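# Pick up the scoop by its handle with the nearer arm

## Task

Finish with the scoop gripped by its handle in the gripper of the arm whose base was closer to the scoop at the beginning. The fingers must clamp firmly across the handle using the central part of their width, with the handle filling most of the space between them and the pad centres lying between the two ends of the handle. Command that gripper to an opening clearly smaller than the handle's width. The scoop must be held motionless, well clear of the table, and touched by that arm only at its fingers. Nothing else that stays in place only because the robot props it up counts as done.

## Robot and tools

Robot: two arms, left_arm and right_arm, each with a two-finger parallel gripper. Base positions in the scene frame: left_arm at (+0.008, +0.338, 0) m, yawed slightly (quat_wxyz +1.000, 0, 0, -0.006); right_arm at (-0.017, -0.273, 0) m, quat_wxyz (+0.998, 0, 0, -0.069). To pick the arm, compare each base's distance to the scoop's starting position. The arm names do not correspond to image sides.

Frame: a single scene frame for both arms. Origin sits on the table surface midway between the arms, +z is up, +x points outward over the table, and left_arm lies toward +y. On each gripper the fingers extend along its own +z axis and close along its y axis. end_effector_position is the spot between the pads, roughly 1 cm short of the fingertips. Reported hand positions may be slightly off, more so when the arm is stretched.

Row layout (used by every motion tool): one flat list of 16 numbers covering both arms, even if only one moves. Order: left x, y, z (metres), left qw, qx, qy, qz (unit quaternion, w first), left opening, then the identical eight for right_arm. Position and quaternion are absolute targets in the scene frame, not offsets. Opening runs from -1 (closed) to +1 (fully open, 0.094 m); it is a commanded finger width on the grip_measured scale.

execute_actions(actions): a list of up to 15 actions; each action is a table of up to 15 rows, one row per 1/30 s step; if fewer than 15 rows, the final row repeats to fill 15 steps. An empty list just returns state and images. A target farther than 0.6 m from the gripper's current position along any of its own axes makes that action rejected for both arms; a malformed action or a failing first action means the whole call does nothing. To keep an orientation fixed, resend the same quaternion each row instead of copying the possibly drifted reported one.

move(target, speed, blocking): target is one 16-number row as above; each gripper travels in a straight line to its absolute pose, both paths finishing together, lasting 0.5 to 10 s (cut off at 10 s). speed is the path's peak in m/s, 0.002 to 0.5, default 0.25; rotation is capped at twice that in rad/s. Openings are applied at the start. Paths ignore obstacles and the other arm; real motion lags and may overshoot speed. Faster contact and targets placed deeper past a contact push harder. blocking=false returns after 0.5 s while motion continues; then use wait or stop before sending more motion. The result adds a 'move:' line with the outcome (done, off_target, moving, held, fault) and limits (paced = pose clipped, held = some steps blocked, after which the arm may surge) plus each gripper's distance from target. If only one arm is named, the other finished fine.

wait(seconds): 0 to 10 s; arms keep their last command; returns early when a running move ends. stop(): brakes a running move (needs braking room; fingers continue). zoom_image(camera, region): camera is one of cam_head_left, cam_head_right, cam_high, cam_left_wrist, cam_right_wrist (all 504x504); region [x0, y0, x1, y1] in pixels from the top-left, at most 504 by 504. read_manual(section): only "licences"; moves nothing. finished_scene(scene): pass the current scene number to end it permanently once the hold is stable.

Controller behaviour: each step the commanded pose is clamped to within 70 mm and 16 degrees of the measured pose, then solved by damped IK, favouring position over orientation. Far targets take several actions, and after an action an arm goes only to its last clamped pose, so keep commanding. Joint friction can leave the gripper up to about 31 mm short, and tiny commands may do nothing. 'Hand target' lines show the current drive goal; 'pose unreachable' means the clearance check altered or blocked that arm's command. Elbows stop just before fully straight. Joint limits (rad): waist -2.618..3.054, shoulder 0..3.142, elbow 0..3.142, wrist pitch -1.571..1.571, wrist yaw -1.571..1.571, wrist roll -2.094..2.094. A wrist camera mount near the gripper body also collides.

Gripping: grip_measured reports the finger width on the command scale (the last Joint positions value gives metres); each gripper may read off by up to ~1 mm. To hold, command about 0.03 below grip_measured; smaller margins grip more gently. Pad force tops out near 50 to 62 N, weaker on very thin parts.

Idle arm: resend its exact last reported pose and its desired opening on every call. A blocked arm keeps pushing until given a new command.

Torques are drive outputs with per-arm offset and noise; friction can mask or mimic loads. Holding loads heats motors: MOTOR HOT from 75 °C, a 10 s stop at 90 °C, and at 100 °C the arm goes limp and falls (OVER-TEMPERATURE FAULT).

The simulation keeps running while you compose replies; the robot holds its last command. Brief disturbances may tug a held part or push loose items.

Avoid: knocking anything off the table (fails the task), dropping or slipping the scoop, slamming or pressing hard into objects or the table, and letting the two arms collide or push each other.

Each tool is called as name(argument=value, ...) on one line, values as JSON.

## Session

execute_actions(actions=[])

Scene clock: 0.00 s.
left_arm: end_effector_position=(+0.4874, +0.2087, +0.1961) grip_measured=+1.000 end_effector_quat_wxyz=(+0.571, -0.131, +0.809, -0.050) | right_arm: end_effector_position=(+0.4230, -0.6240, +0.2103) grip_measured=+1.000 end_effector_quat_wxyz=(+0.633, +0.559, +0.483, -0.232)
Joint positions: left_arm=[-0.406  1.668  1.051  0.224 -0.458 -0.43   0.094] | right_arm=[-0.327  1.995  1.264  0.607  0.74   0.59   0.094]
Joint velocities: left_arm=[-0.002 -0.002 -0.002 -0.007  0.007 -0.022  0.   ] | right_arm=[-0.007  0.002 -0.012  0.022  0.007  0.125  0.   ]
Joint torques (N m, as the arm reports them, + toward a larger angle): no reading
Hand target (left_arm): +0.487, +0.209, +0.196; +0.571, -0.131, +0.809, -0.050
Hand target (right_arm): +0.423, -0.624, +0.210; +0.633, +0.559, +0.483, -0.232

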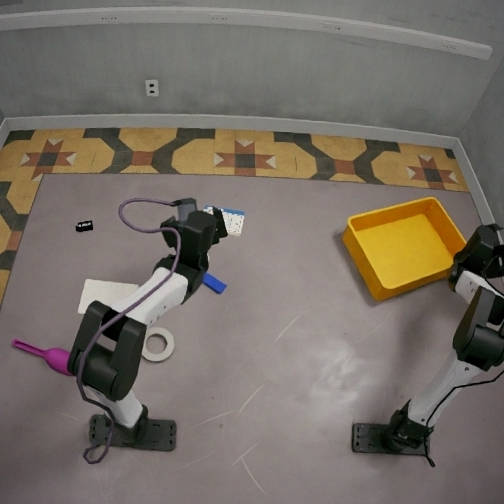

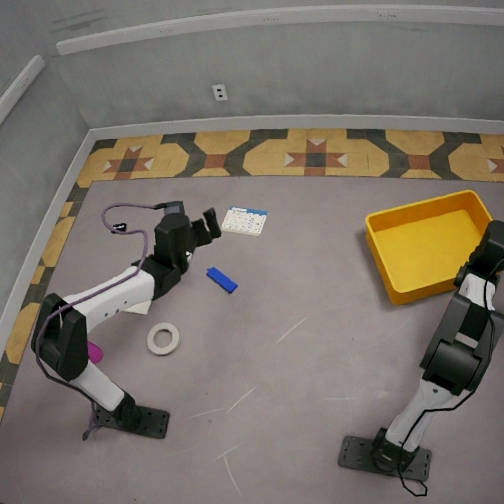

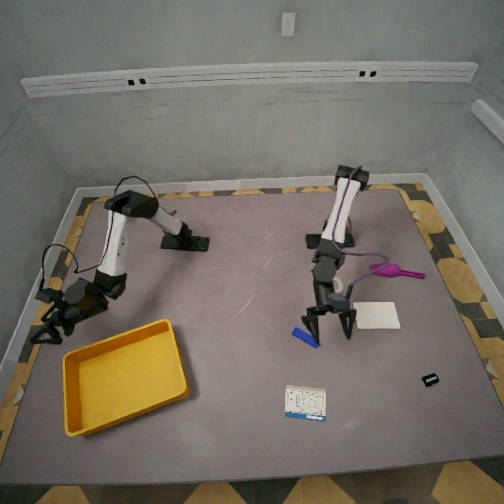

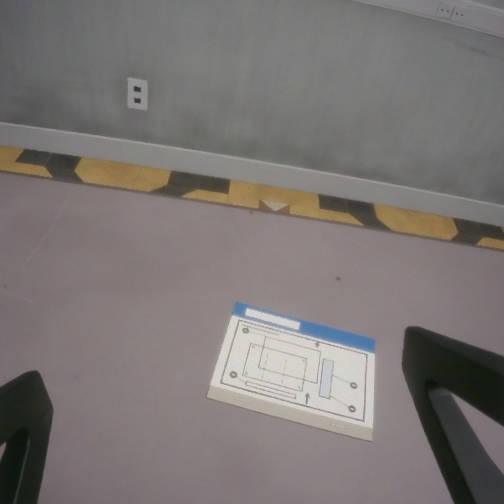

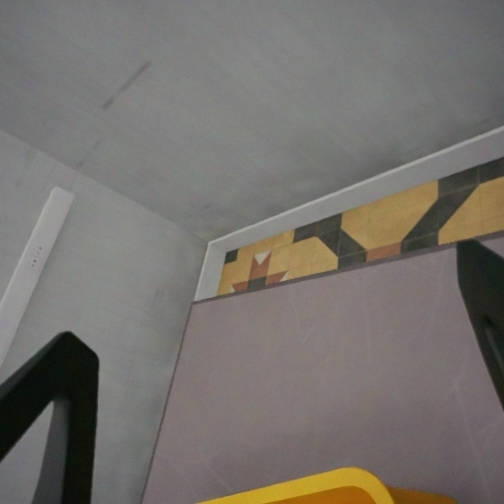

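move(target=[0.16,0.58,0.2,0,0.707,-0.707,0,1,0.423,-0.624,0.2103,0.633,0.559,0.483,-0.232,1], speed=0.4)

Scene clock: 19.43 s.
left_arm: end_effector_position=(+0.1624, +0.5768, +0.1985) grip_measured=+1.000 end_effector_quat_wxyz=(-0.020, +0.712, -0.702, -0.003) | right_arm: end_effector_position=(+0.4230, -0.6240, +0.2103) grip_measured=+1.000 end_effector_quat_wxyz=(+0.633, +0.559, +0.483, -0.232)
Joint positions: left_arm=[ 1.009  1.613  1.641 -1.559  0.003 -0.587  0.094] | right_arm=[-0.327  1.995  1.264  0.607  0.74   0.59   0.094]
Joint velocities: left_arm=[-0.017 -0.017 -0.012 -0.007 -0.037  0.007  0.   ] | right_arm=[-0.002 -0.007  0.002 -0.037 -0.022 -0.051  0.   ]
Joint torques (N m, as the arm reports them, + toward a larger angle): left_arm=[ 0.09 -5.18  8.87  0.55 -0.2  -0.03] | right_arm=[ -0.32 -12.39   7.66   2.05   0.17  -0.19]
Hand target (left_arm): +0.160, +0.580, +0.200; -0.017, +0.712, -0.702, -0.006
Hand target (right_arm): +0.423, -0.624, +0.210; +0.633, +0.559, +0.483, -0.232
Off the commanded pose (left_arm): 0.004 m, 2 deg.
Off the commanded pose (right_arm): 0.000 m, 0 deg.
joint sent to its limit (left arm) — the command would take joint 4 (wrist pitch) past its lower limit, so that joint was sent only as far as its limit.
move: done

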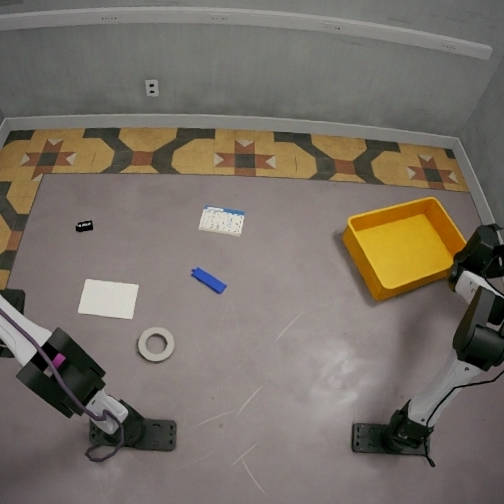

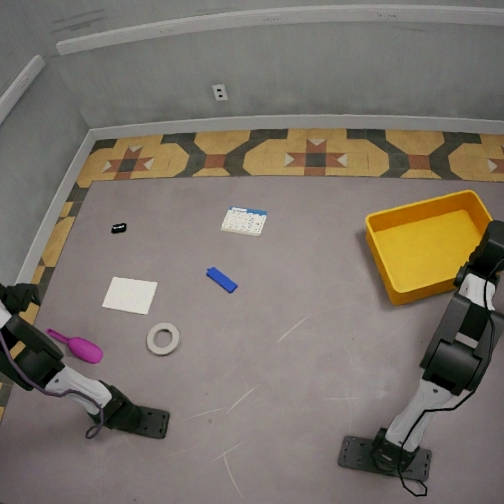

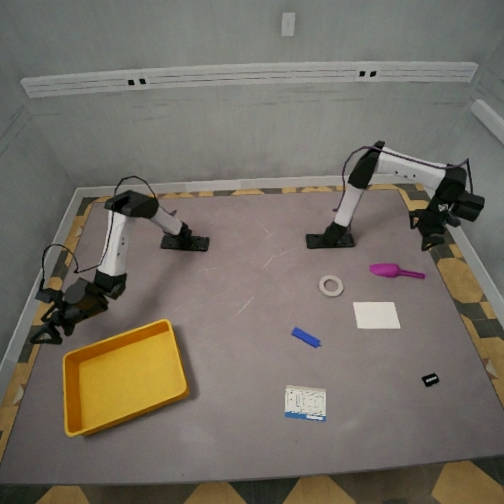

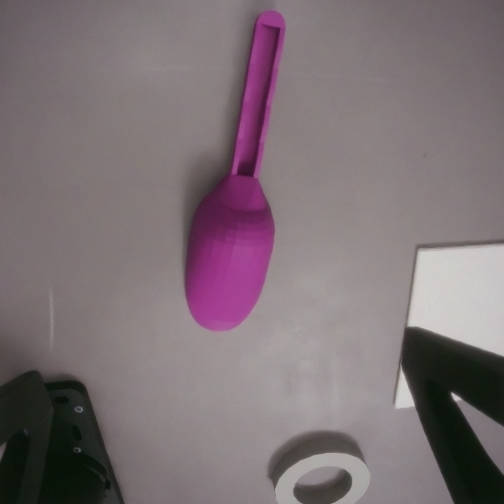

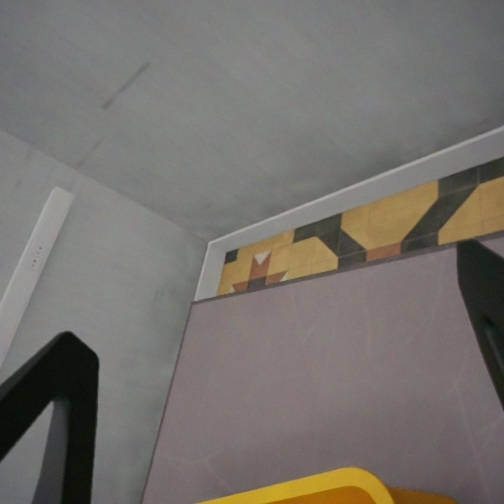

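move(target=[0.18,0.6,0.07,0,0.643,-0.766,0,1,0.423,-0.624,0.2103,0.633,0.559,0.483,-0.232,1], speed=0.3)

Scene clock: 28.53 s.
left_arm: end_effector_position=(+0.1781, +0.6010, +0.0742) grip_measured=+1.000 end_effector_quat_wxyz=(+0.001, -0.649, +0.761, -0.001) | right_arm: end_effector_position=(+0.4230, -0.6240, +0.2103) grip_measured=+1.000 end_effector_quat_wxyz=(+0.633, +0.559, +0.483, -0.232)
Joint positions: left_arm=[ 1.009  1.746  1.292 -1.115  0.003 -0.415  0.094] | right_arm=[-0.327  1.995  1.264  0.607  0.74   0.59   0.094]
Joint velocities: left_arm=[-0.012  0.002  0.002  0.037  0.022 -0.022  0.   ] | right_arm=[-0.007 -0.012 -0.017 -0.022 -0.007  0.037  0.   ]
Joint torques (N m, as the arm reports them, + toward a larger angle): left_arm=[-0.95 -6.88  6.33  0.65 -0.12 -0.04] | right_arm=[ -0.33 -12.36   7.61   2.02   0.18  -0.18]
Hand target (left_arm): +0.180, +0.600, +0.070; -0.000, -0.643, +0.766, +0.000
Hand target (right_arm): +0.423, -0.624, +0.210; +0.633, +0.559, +0.483, -0.232
Off the commanded pose (left_arm): 0.005 m, 1 deg.
Off the commanded pose (right_arm): 0.000 m, 0 deg.
move: done

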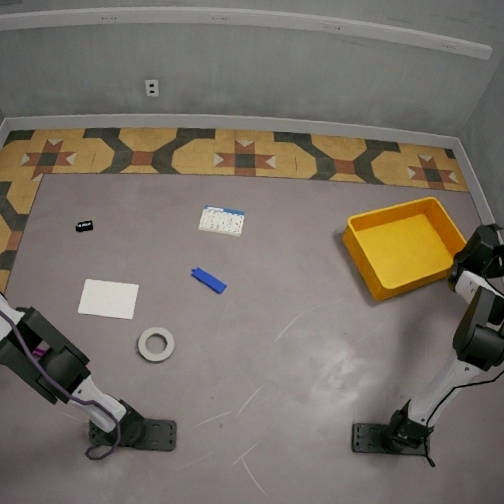

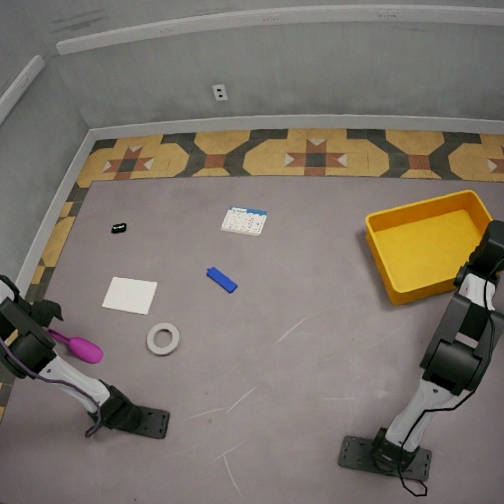

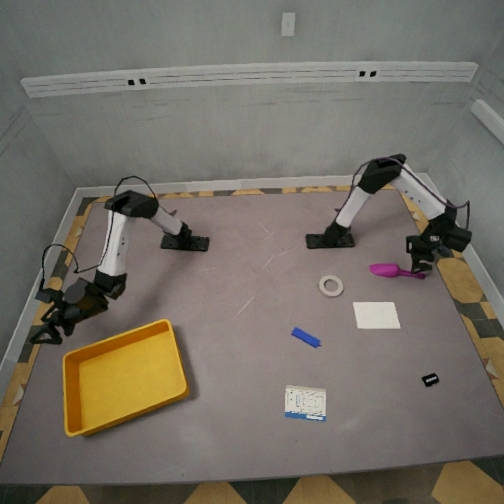

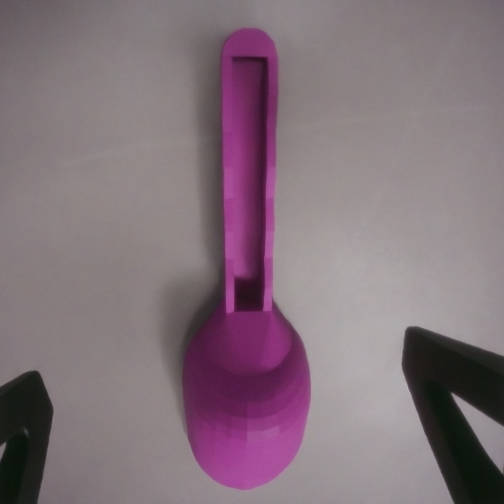

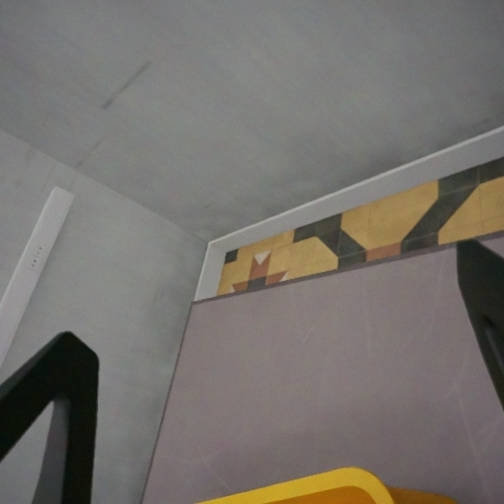

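move(target=[0.185,0.6,0.03,0,0.643,-0.766,0,1,0.423,-0.624,0.2103,0.633,0.559,0.483,-0.232,1], speed=0.15)

Scene clock: 35.23 s.
left_arm: end_effector_position=(+0.1834, +0.6030, +0.0368) grip_measured=+1.000 end_effector_quat_wxyz=(+0.006, -0.645, +0.764, +0.000) | right_arm: end_effector_position=(+0.4230, -0.6240, +0.2103) grip_measured=+1.000 end_effector_quat_wxyz=(+0.633, +0.559, +0.483, -0.232)
Joint positions: left_arm=[ 0.999  1.794  1.196 -0.961  0.003 -0.414  0.094] | right_arm=[-0.327  1.995  1.264  0.607  0.74   0.59   0.094]
Joint velocities: left_arm=[-0.007  0.002 -0.007  0.022  0.066  0.007  0.   ] | right_arm=[-0.012 -0.002  0.002 -0.022 -0.037  0.022  0.   ]
Joint torques (N m, as the arm reports them, + toward a larger angle): left_arm=[-1.19 -6.62  5.93  0.65 -0.11 -0.15] | right_arm=[ -0.38 -12.35   7.67   2.06   0.17  -0.18]
Hand target (left_arm): +0.185, +0.600, +0.030; -0.000, -0.643, +0.766, +0.000
Hand target (right_arm): +0.423, -0.624, +0.210; +0.633, +0.559, +0.483, -0.232
Off the commanded pose (left_arm): 0.008 m, 1 deg.
Off the commanded pose (right_arm): 0.000 m, 0 deg.
move: done

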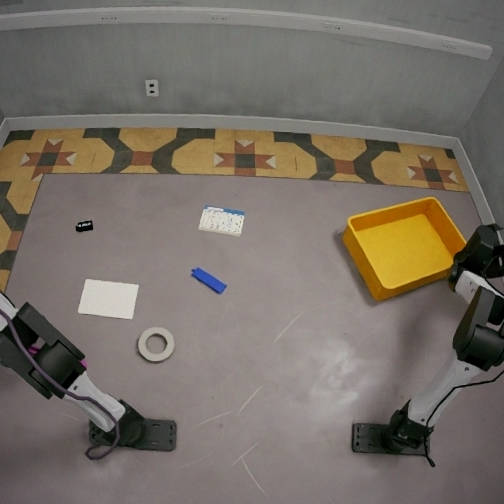

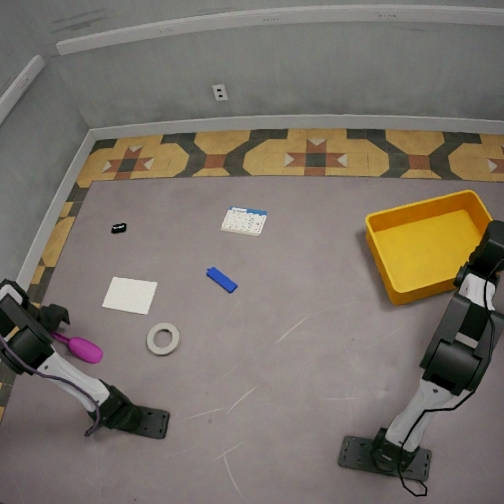

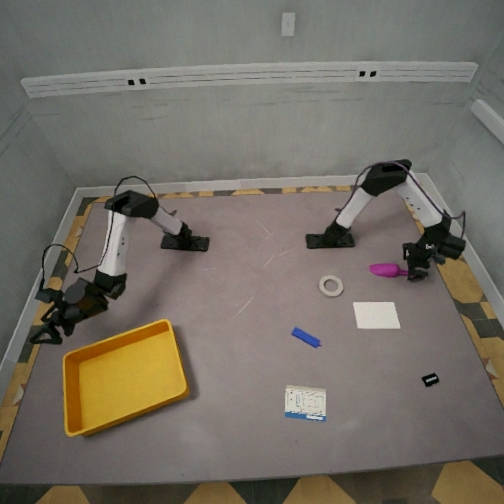

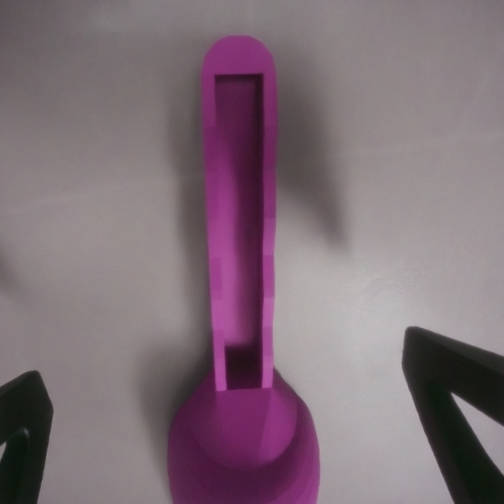

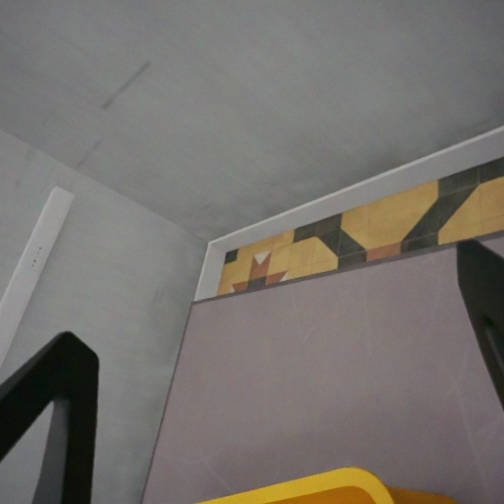

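move(target=[0.19,0.62,0.006,0,0.643,-0.766,0,1,0.423,-0.624,0.2103,0.633,0.559,0.483,-0.232,1], speed=0.1)

Scene clock: 41.37 s.
left_arm: end_effector_position=(+0.1885, +0.6119, +0.0105) grip_measured=+1.000 end_effector_quat_wxyz=(-0.004, -0.642, +0.766, -0.003) | right_arm: end_effector_position=(+0.4230, -0.6240, +0.2103) grip_measured=+1.000 end_effector_quat_wxyz=(+0.633, +0.559, +0.483, -0.232)
Joint positions: left_arm=[ 1.001  1.886  1.204 -0.896  0.003 -0.406  0.094] | right_arm=[-0.327  1.995  1.264  0.607  0.74   0.59   0.094]
Joint velocities: left_arm=[-0.022 -0.002 -0.012 -0.022 -0.037  0.022  0.   ] | right_arm=[-0.002  0.002  0.012 -0.037  0.007 -0.007  0.   ]
Joint torques (N m, as the arm reports them, + toward a larger angle): left_arm=[ 0.09 -6.47  8.18  0.7  -0.18 -0.03] | right_arm=[ -0.32 -12.37   7.63   2.03   0.17  -0.19]
Hand target (left_arm): +0.190, +0.620, +0.006; +0.000, -0.643, +0.766, +0.000
Hand target (right_arm): +0.423, -0.624, +0.210; +0.633, +0.559, +0.483, -0.232
Off the commanded pose (left_arm): 0.009 m, 1 deg.
Off the commanded pose (right_arm): 0.000 m, 0 deg.
move: done

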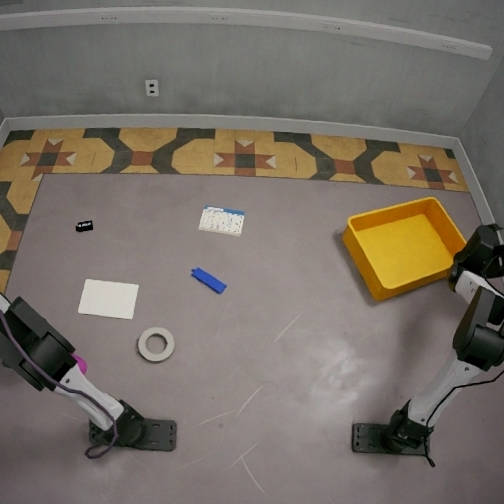

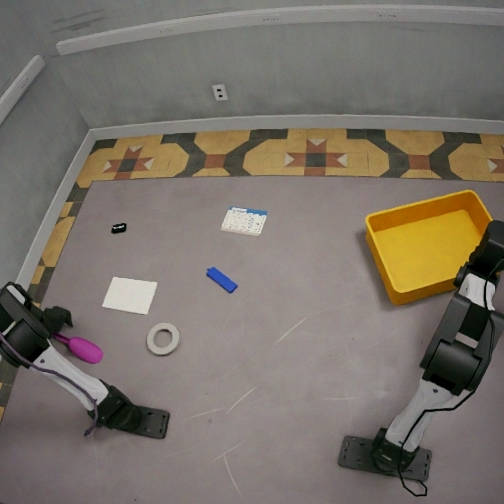

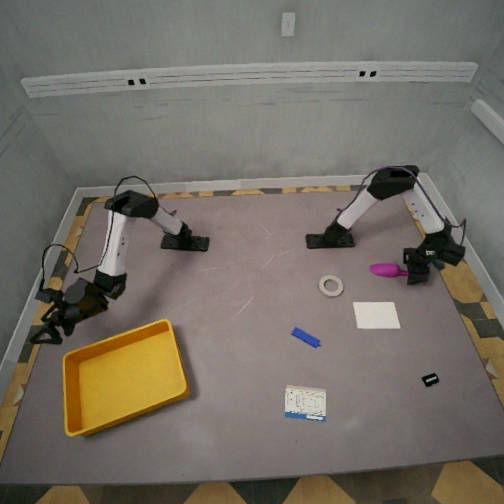

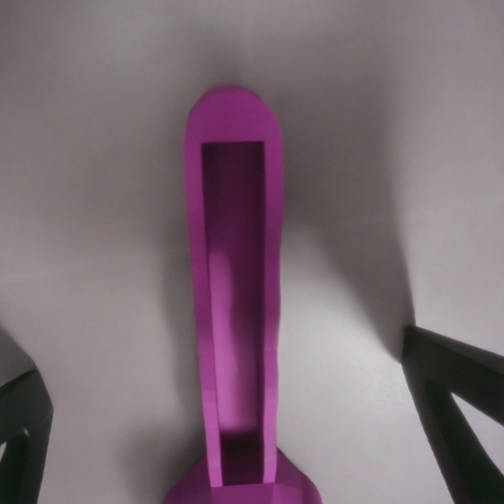

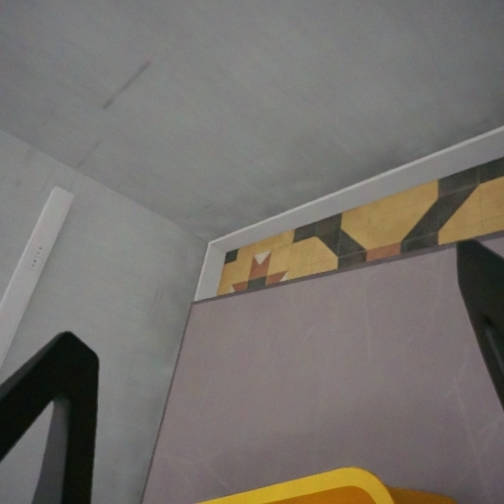

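move(target=[0.193,0.64,0.01,0,0.643,-0.766,0,1,0.423,-0.624,0.2103,0.633,0.559,0.483,-0.232,1], speed=0.1)

move(target=[0.193,0.64,0.01,0,0.643,-0.766,0,-1,0.423,-0.624,0.2103,0.633,0.559,0.483,-0.232,1], speed=0.1)

move(target=[0.193,0.62,0.2,0,0.643,-0.766,0,-1,0.423,-0.624,0.2103,0.633,0.559,0.483,-0.232,1], speed=0.2)

Scene clock: 50.53 s.
left_arm: end_effector_position=(+0.1957, +0.6364, +0.0115) grip_measured=+1.000 end_effector_quat_wxyz=(+0.006, -0.642, +0.767, +0.000) | right_arm: end_effector_position=(+0.4230, -0.6240, +0.2103) grip_measured=+1.000 end_effector_quat_wxyz=(+0.633, +0.559, +0.483, -0.232)
Joint positions: left_arm=[ 1.022  1.952  1.299 -0.906  0.003 -0.384  0.094] | right_arm=[-0.327  1.995  1.264  0.607  0.74   0.59   0.094]
Joint velocities: left_arm=[-0.017 -0.017 -0.017 -0.051 -0.051  0.081  0.   ] | right_arm=[-0.012 -0.002 -0.002 -0.037 -0.037 -0.022  0.   ]
Joint torques (N m, as the arm reports them, + toward a larger angle): left_arm=[ 0.37 -7.5   8.49  0.45 -0.12 -0.04] | right_arm=[ -0.39 -12.36   7.63   2.04   0.18  -0.18]
Hand target (left_arm): +0.193, +0.640, +0.010; +0.000, -0.643, +0.766, -0.000
Hand target (right_arm): +0.423, -0.624, +0.210; +0.633, +0.559, +0.483, -0.232
Off the commanded pose (left_arm): 0.005 m, 1 deg.
Off the commanded pose (right_arm): 0.000 m, 0 deg.
move: done

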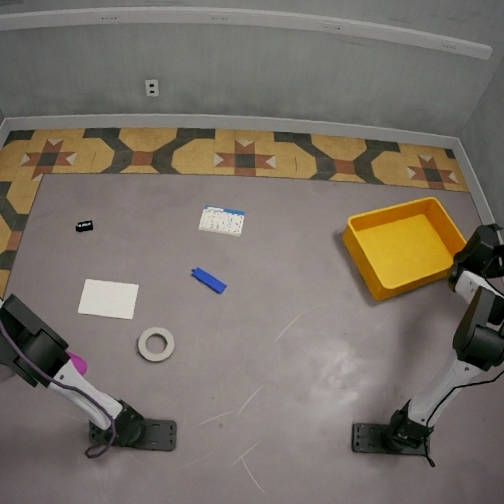

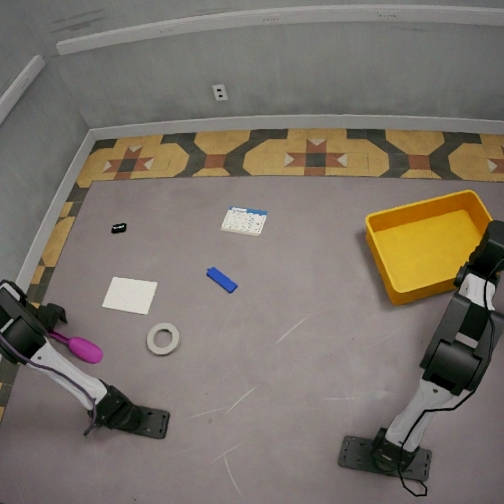

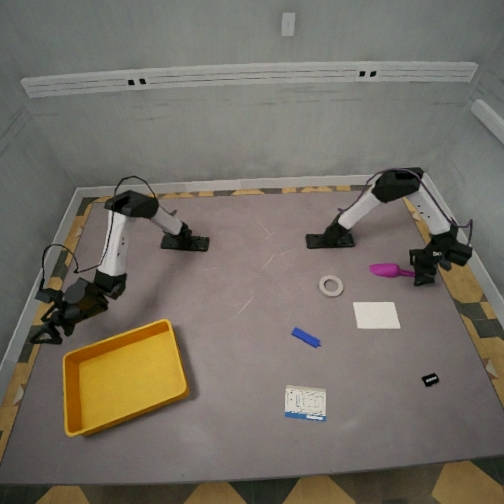

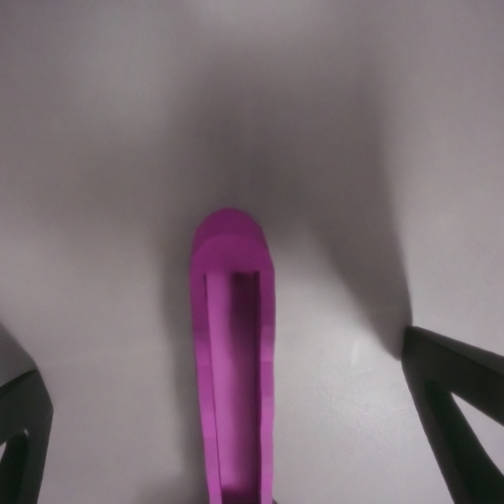

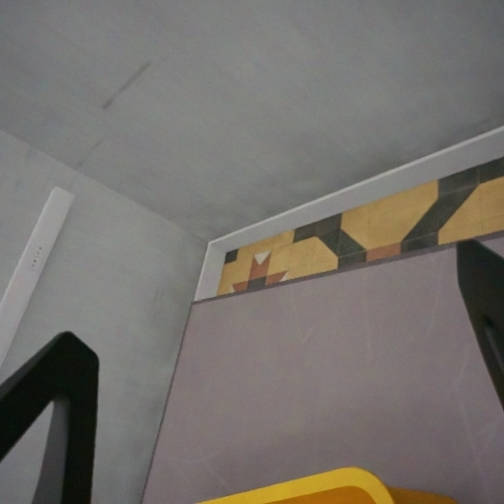

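Scene clock: 51.23 s.
left_arm: end_effector_position=(+0.1957, +0.6363, +0.0115) grip_measured=-0.673 end_effector_quat_wxyz=(+0.006, -0.642, +0.767, +0.000) | right_arm: end_effector_position=(+0.4230, -0.6240, +0.2103) grip_measured=+1.000 end_effector_quat_wxyz=(+0.633, +0.559, +0.483, -0.232)
Joint positions: left_arm=[ 1.022  1.952  1.299 -0.906  0.003 -0.383  0.015] | right_arm=[-0.327  1.995  1.264  0.607  0.74   0.59   0.094]
Joint velocities: left_arm=[-0.002 -0.007 -0.022 -0.007  0.037 -0.007 -0.001] | right_arm=[-0.007  0.007 -0.007  0.022  0.081  0.007  0.   ]
Joint torques (N m, as the arm reports them, + toward a larger angle): left_arm=[ 0.31 -7.61  8.56  0.42 -0.14 -0.03] | right_arm=[ -0.31 -12.36   7.62   2.04   0.19  -0.18]
Hand target (left_arm): +0.193, +0.640, +0.010; +0.000, -0.643, +0.766, +0.000
Hand target (right_arm): +0.423, -0.624, +0.210; +0.633, +0.559, +0.483, -0.232
Off the commanded pose (left_arm): 0.005 m, 1 deg.
Off the commanded pose (right_arm): 0.000 m, 0 deg.
move: done

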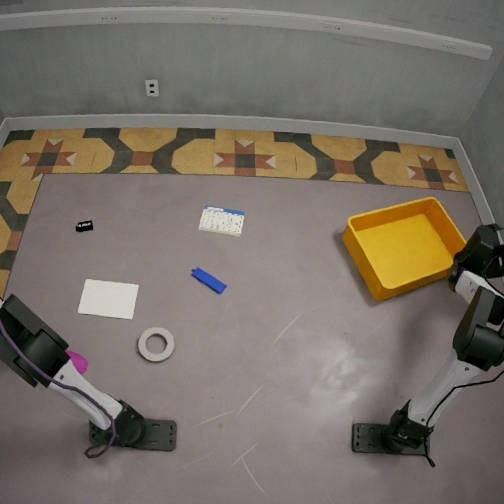

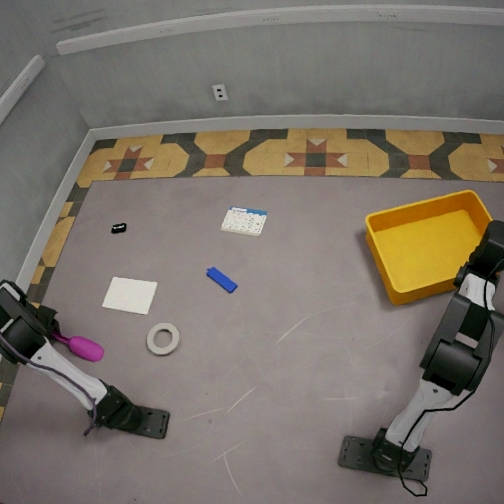

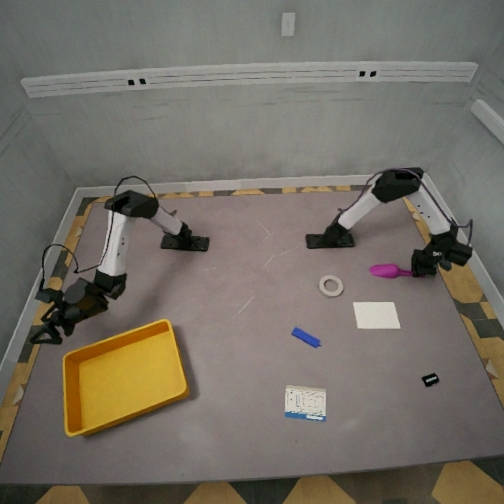

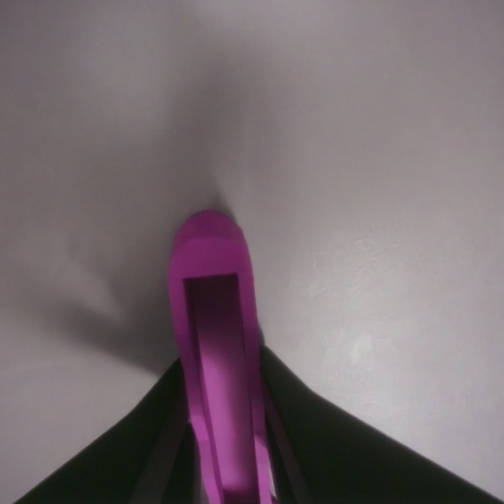

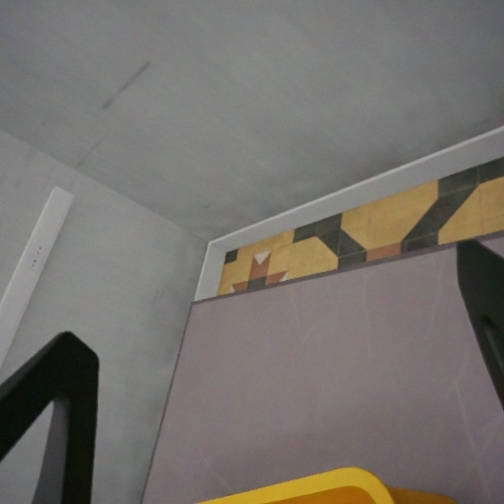

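Scene clock: 52.77 s.
left_arm: end_effector_position=(+0.1915, +0.6241, +0.1923) grip_measured=-0.673 end_effector_quat_wxyz=(+0.024, -0.645, +0.764, +0.006) | right_arm: end_effector_position=(+0.4230, -0.6240, +0.2103) grip_measured=+1.000 end_effector_quat_wxyz=(+0.633, +0.559, +0.483, -0.232)
Joint positions: left_arm=[ 1.013  1.818  1.853 -1.556  0.003 -0.401  0.015] | right_arm=[-0.327  1.995  1.264  0.607  0.74   0.59   0.094]
Joint velocities: left_arm=[ 0.007 -0.002 -0.027 -0.081 -0.037 -0.051  0.001] | right_arm=[-0.017 -0.012  0.007 -0.007 -0.037 -0.007  0.   ]
Joint torques (N m, as the arm reports them, + toward a larger angle): left_arm=[-1.08 -8.73  8.26  0.51 -0.15 -0.15] | right_arm=[ -0.34 -12.35   7.6    2.04   0.19  -0.19]
Hand target (left_arm): +0.193, +0.620, +0.199; +0.029, -0.643, +0.766, +0.009
Hand target (right_arm): +0.423, -0.624, +0.210; +0.633, +0.559, +0.483, -0.232
Off the commanded pose (left_arm): 0.009 m, 3 deg.
Off the commanded pose (right_arm): 0.000 m, 0 deg.
joint sent to its limit (left arm) — the command would take joint 4 (wrist pitch) past its lower limit, so that joint was sent only as far as its limit.
move: off_target (left_arm)

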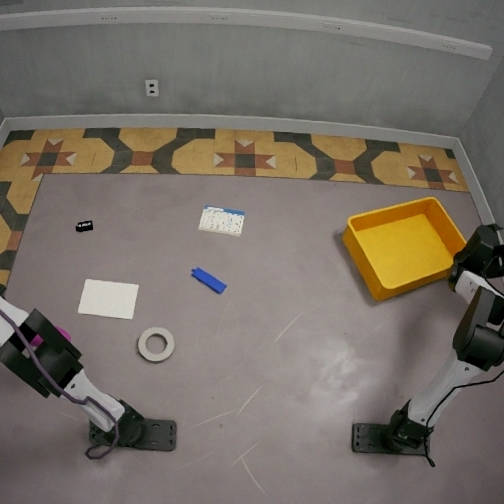

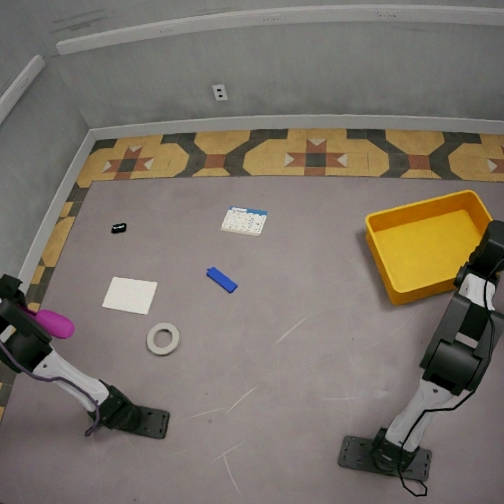

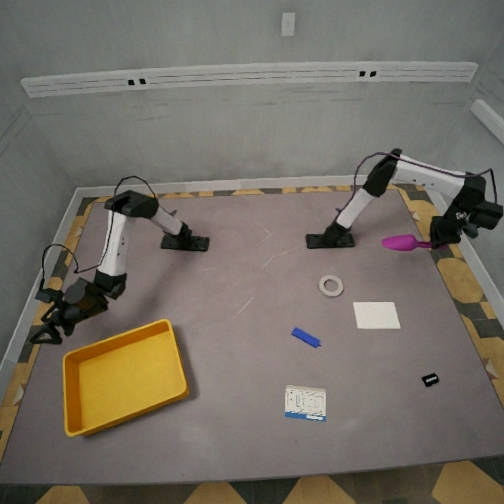

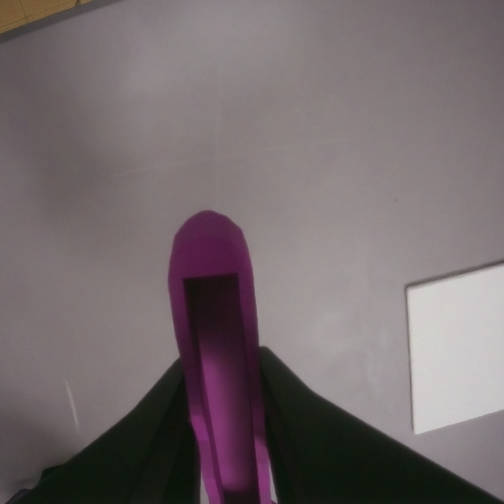

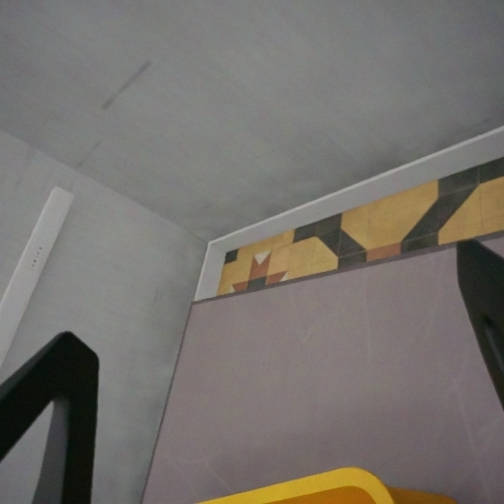

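finished_scene(scene=1)

The scene is finished: the task was done.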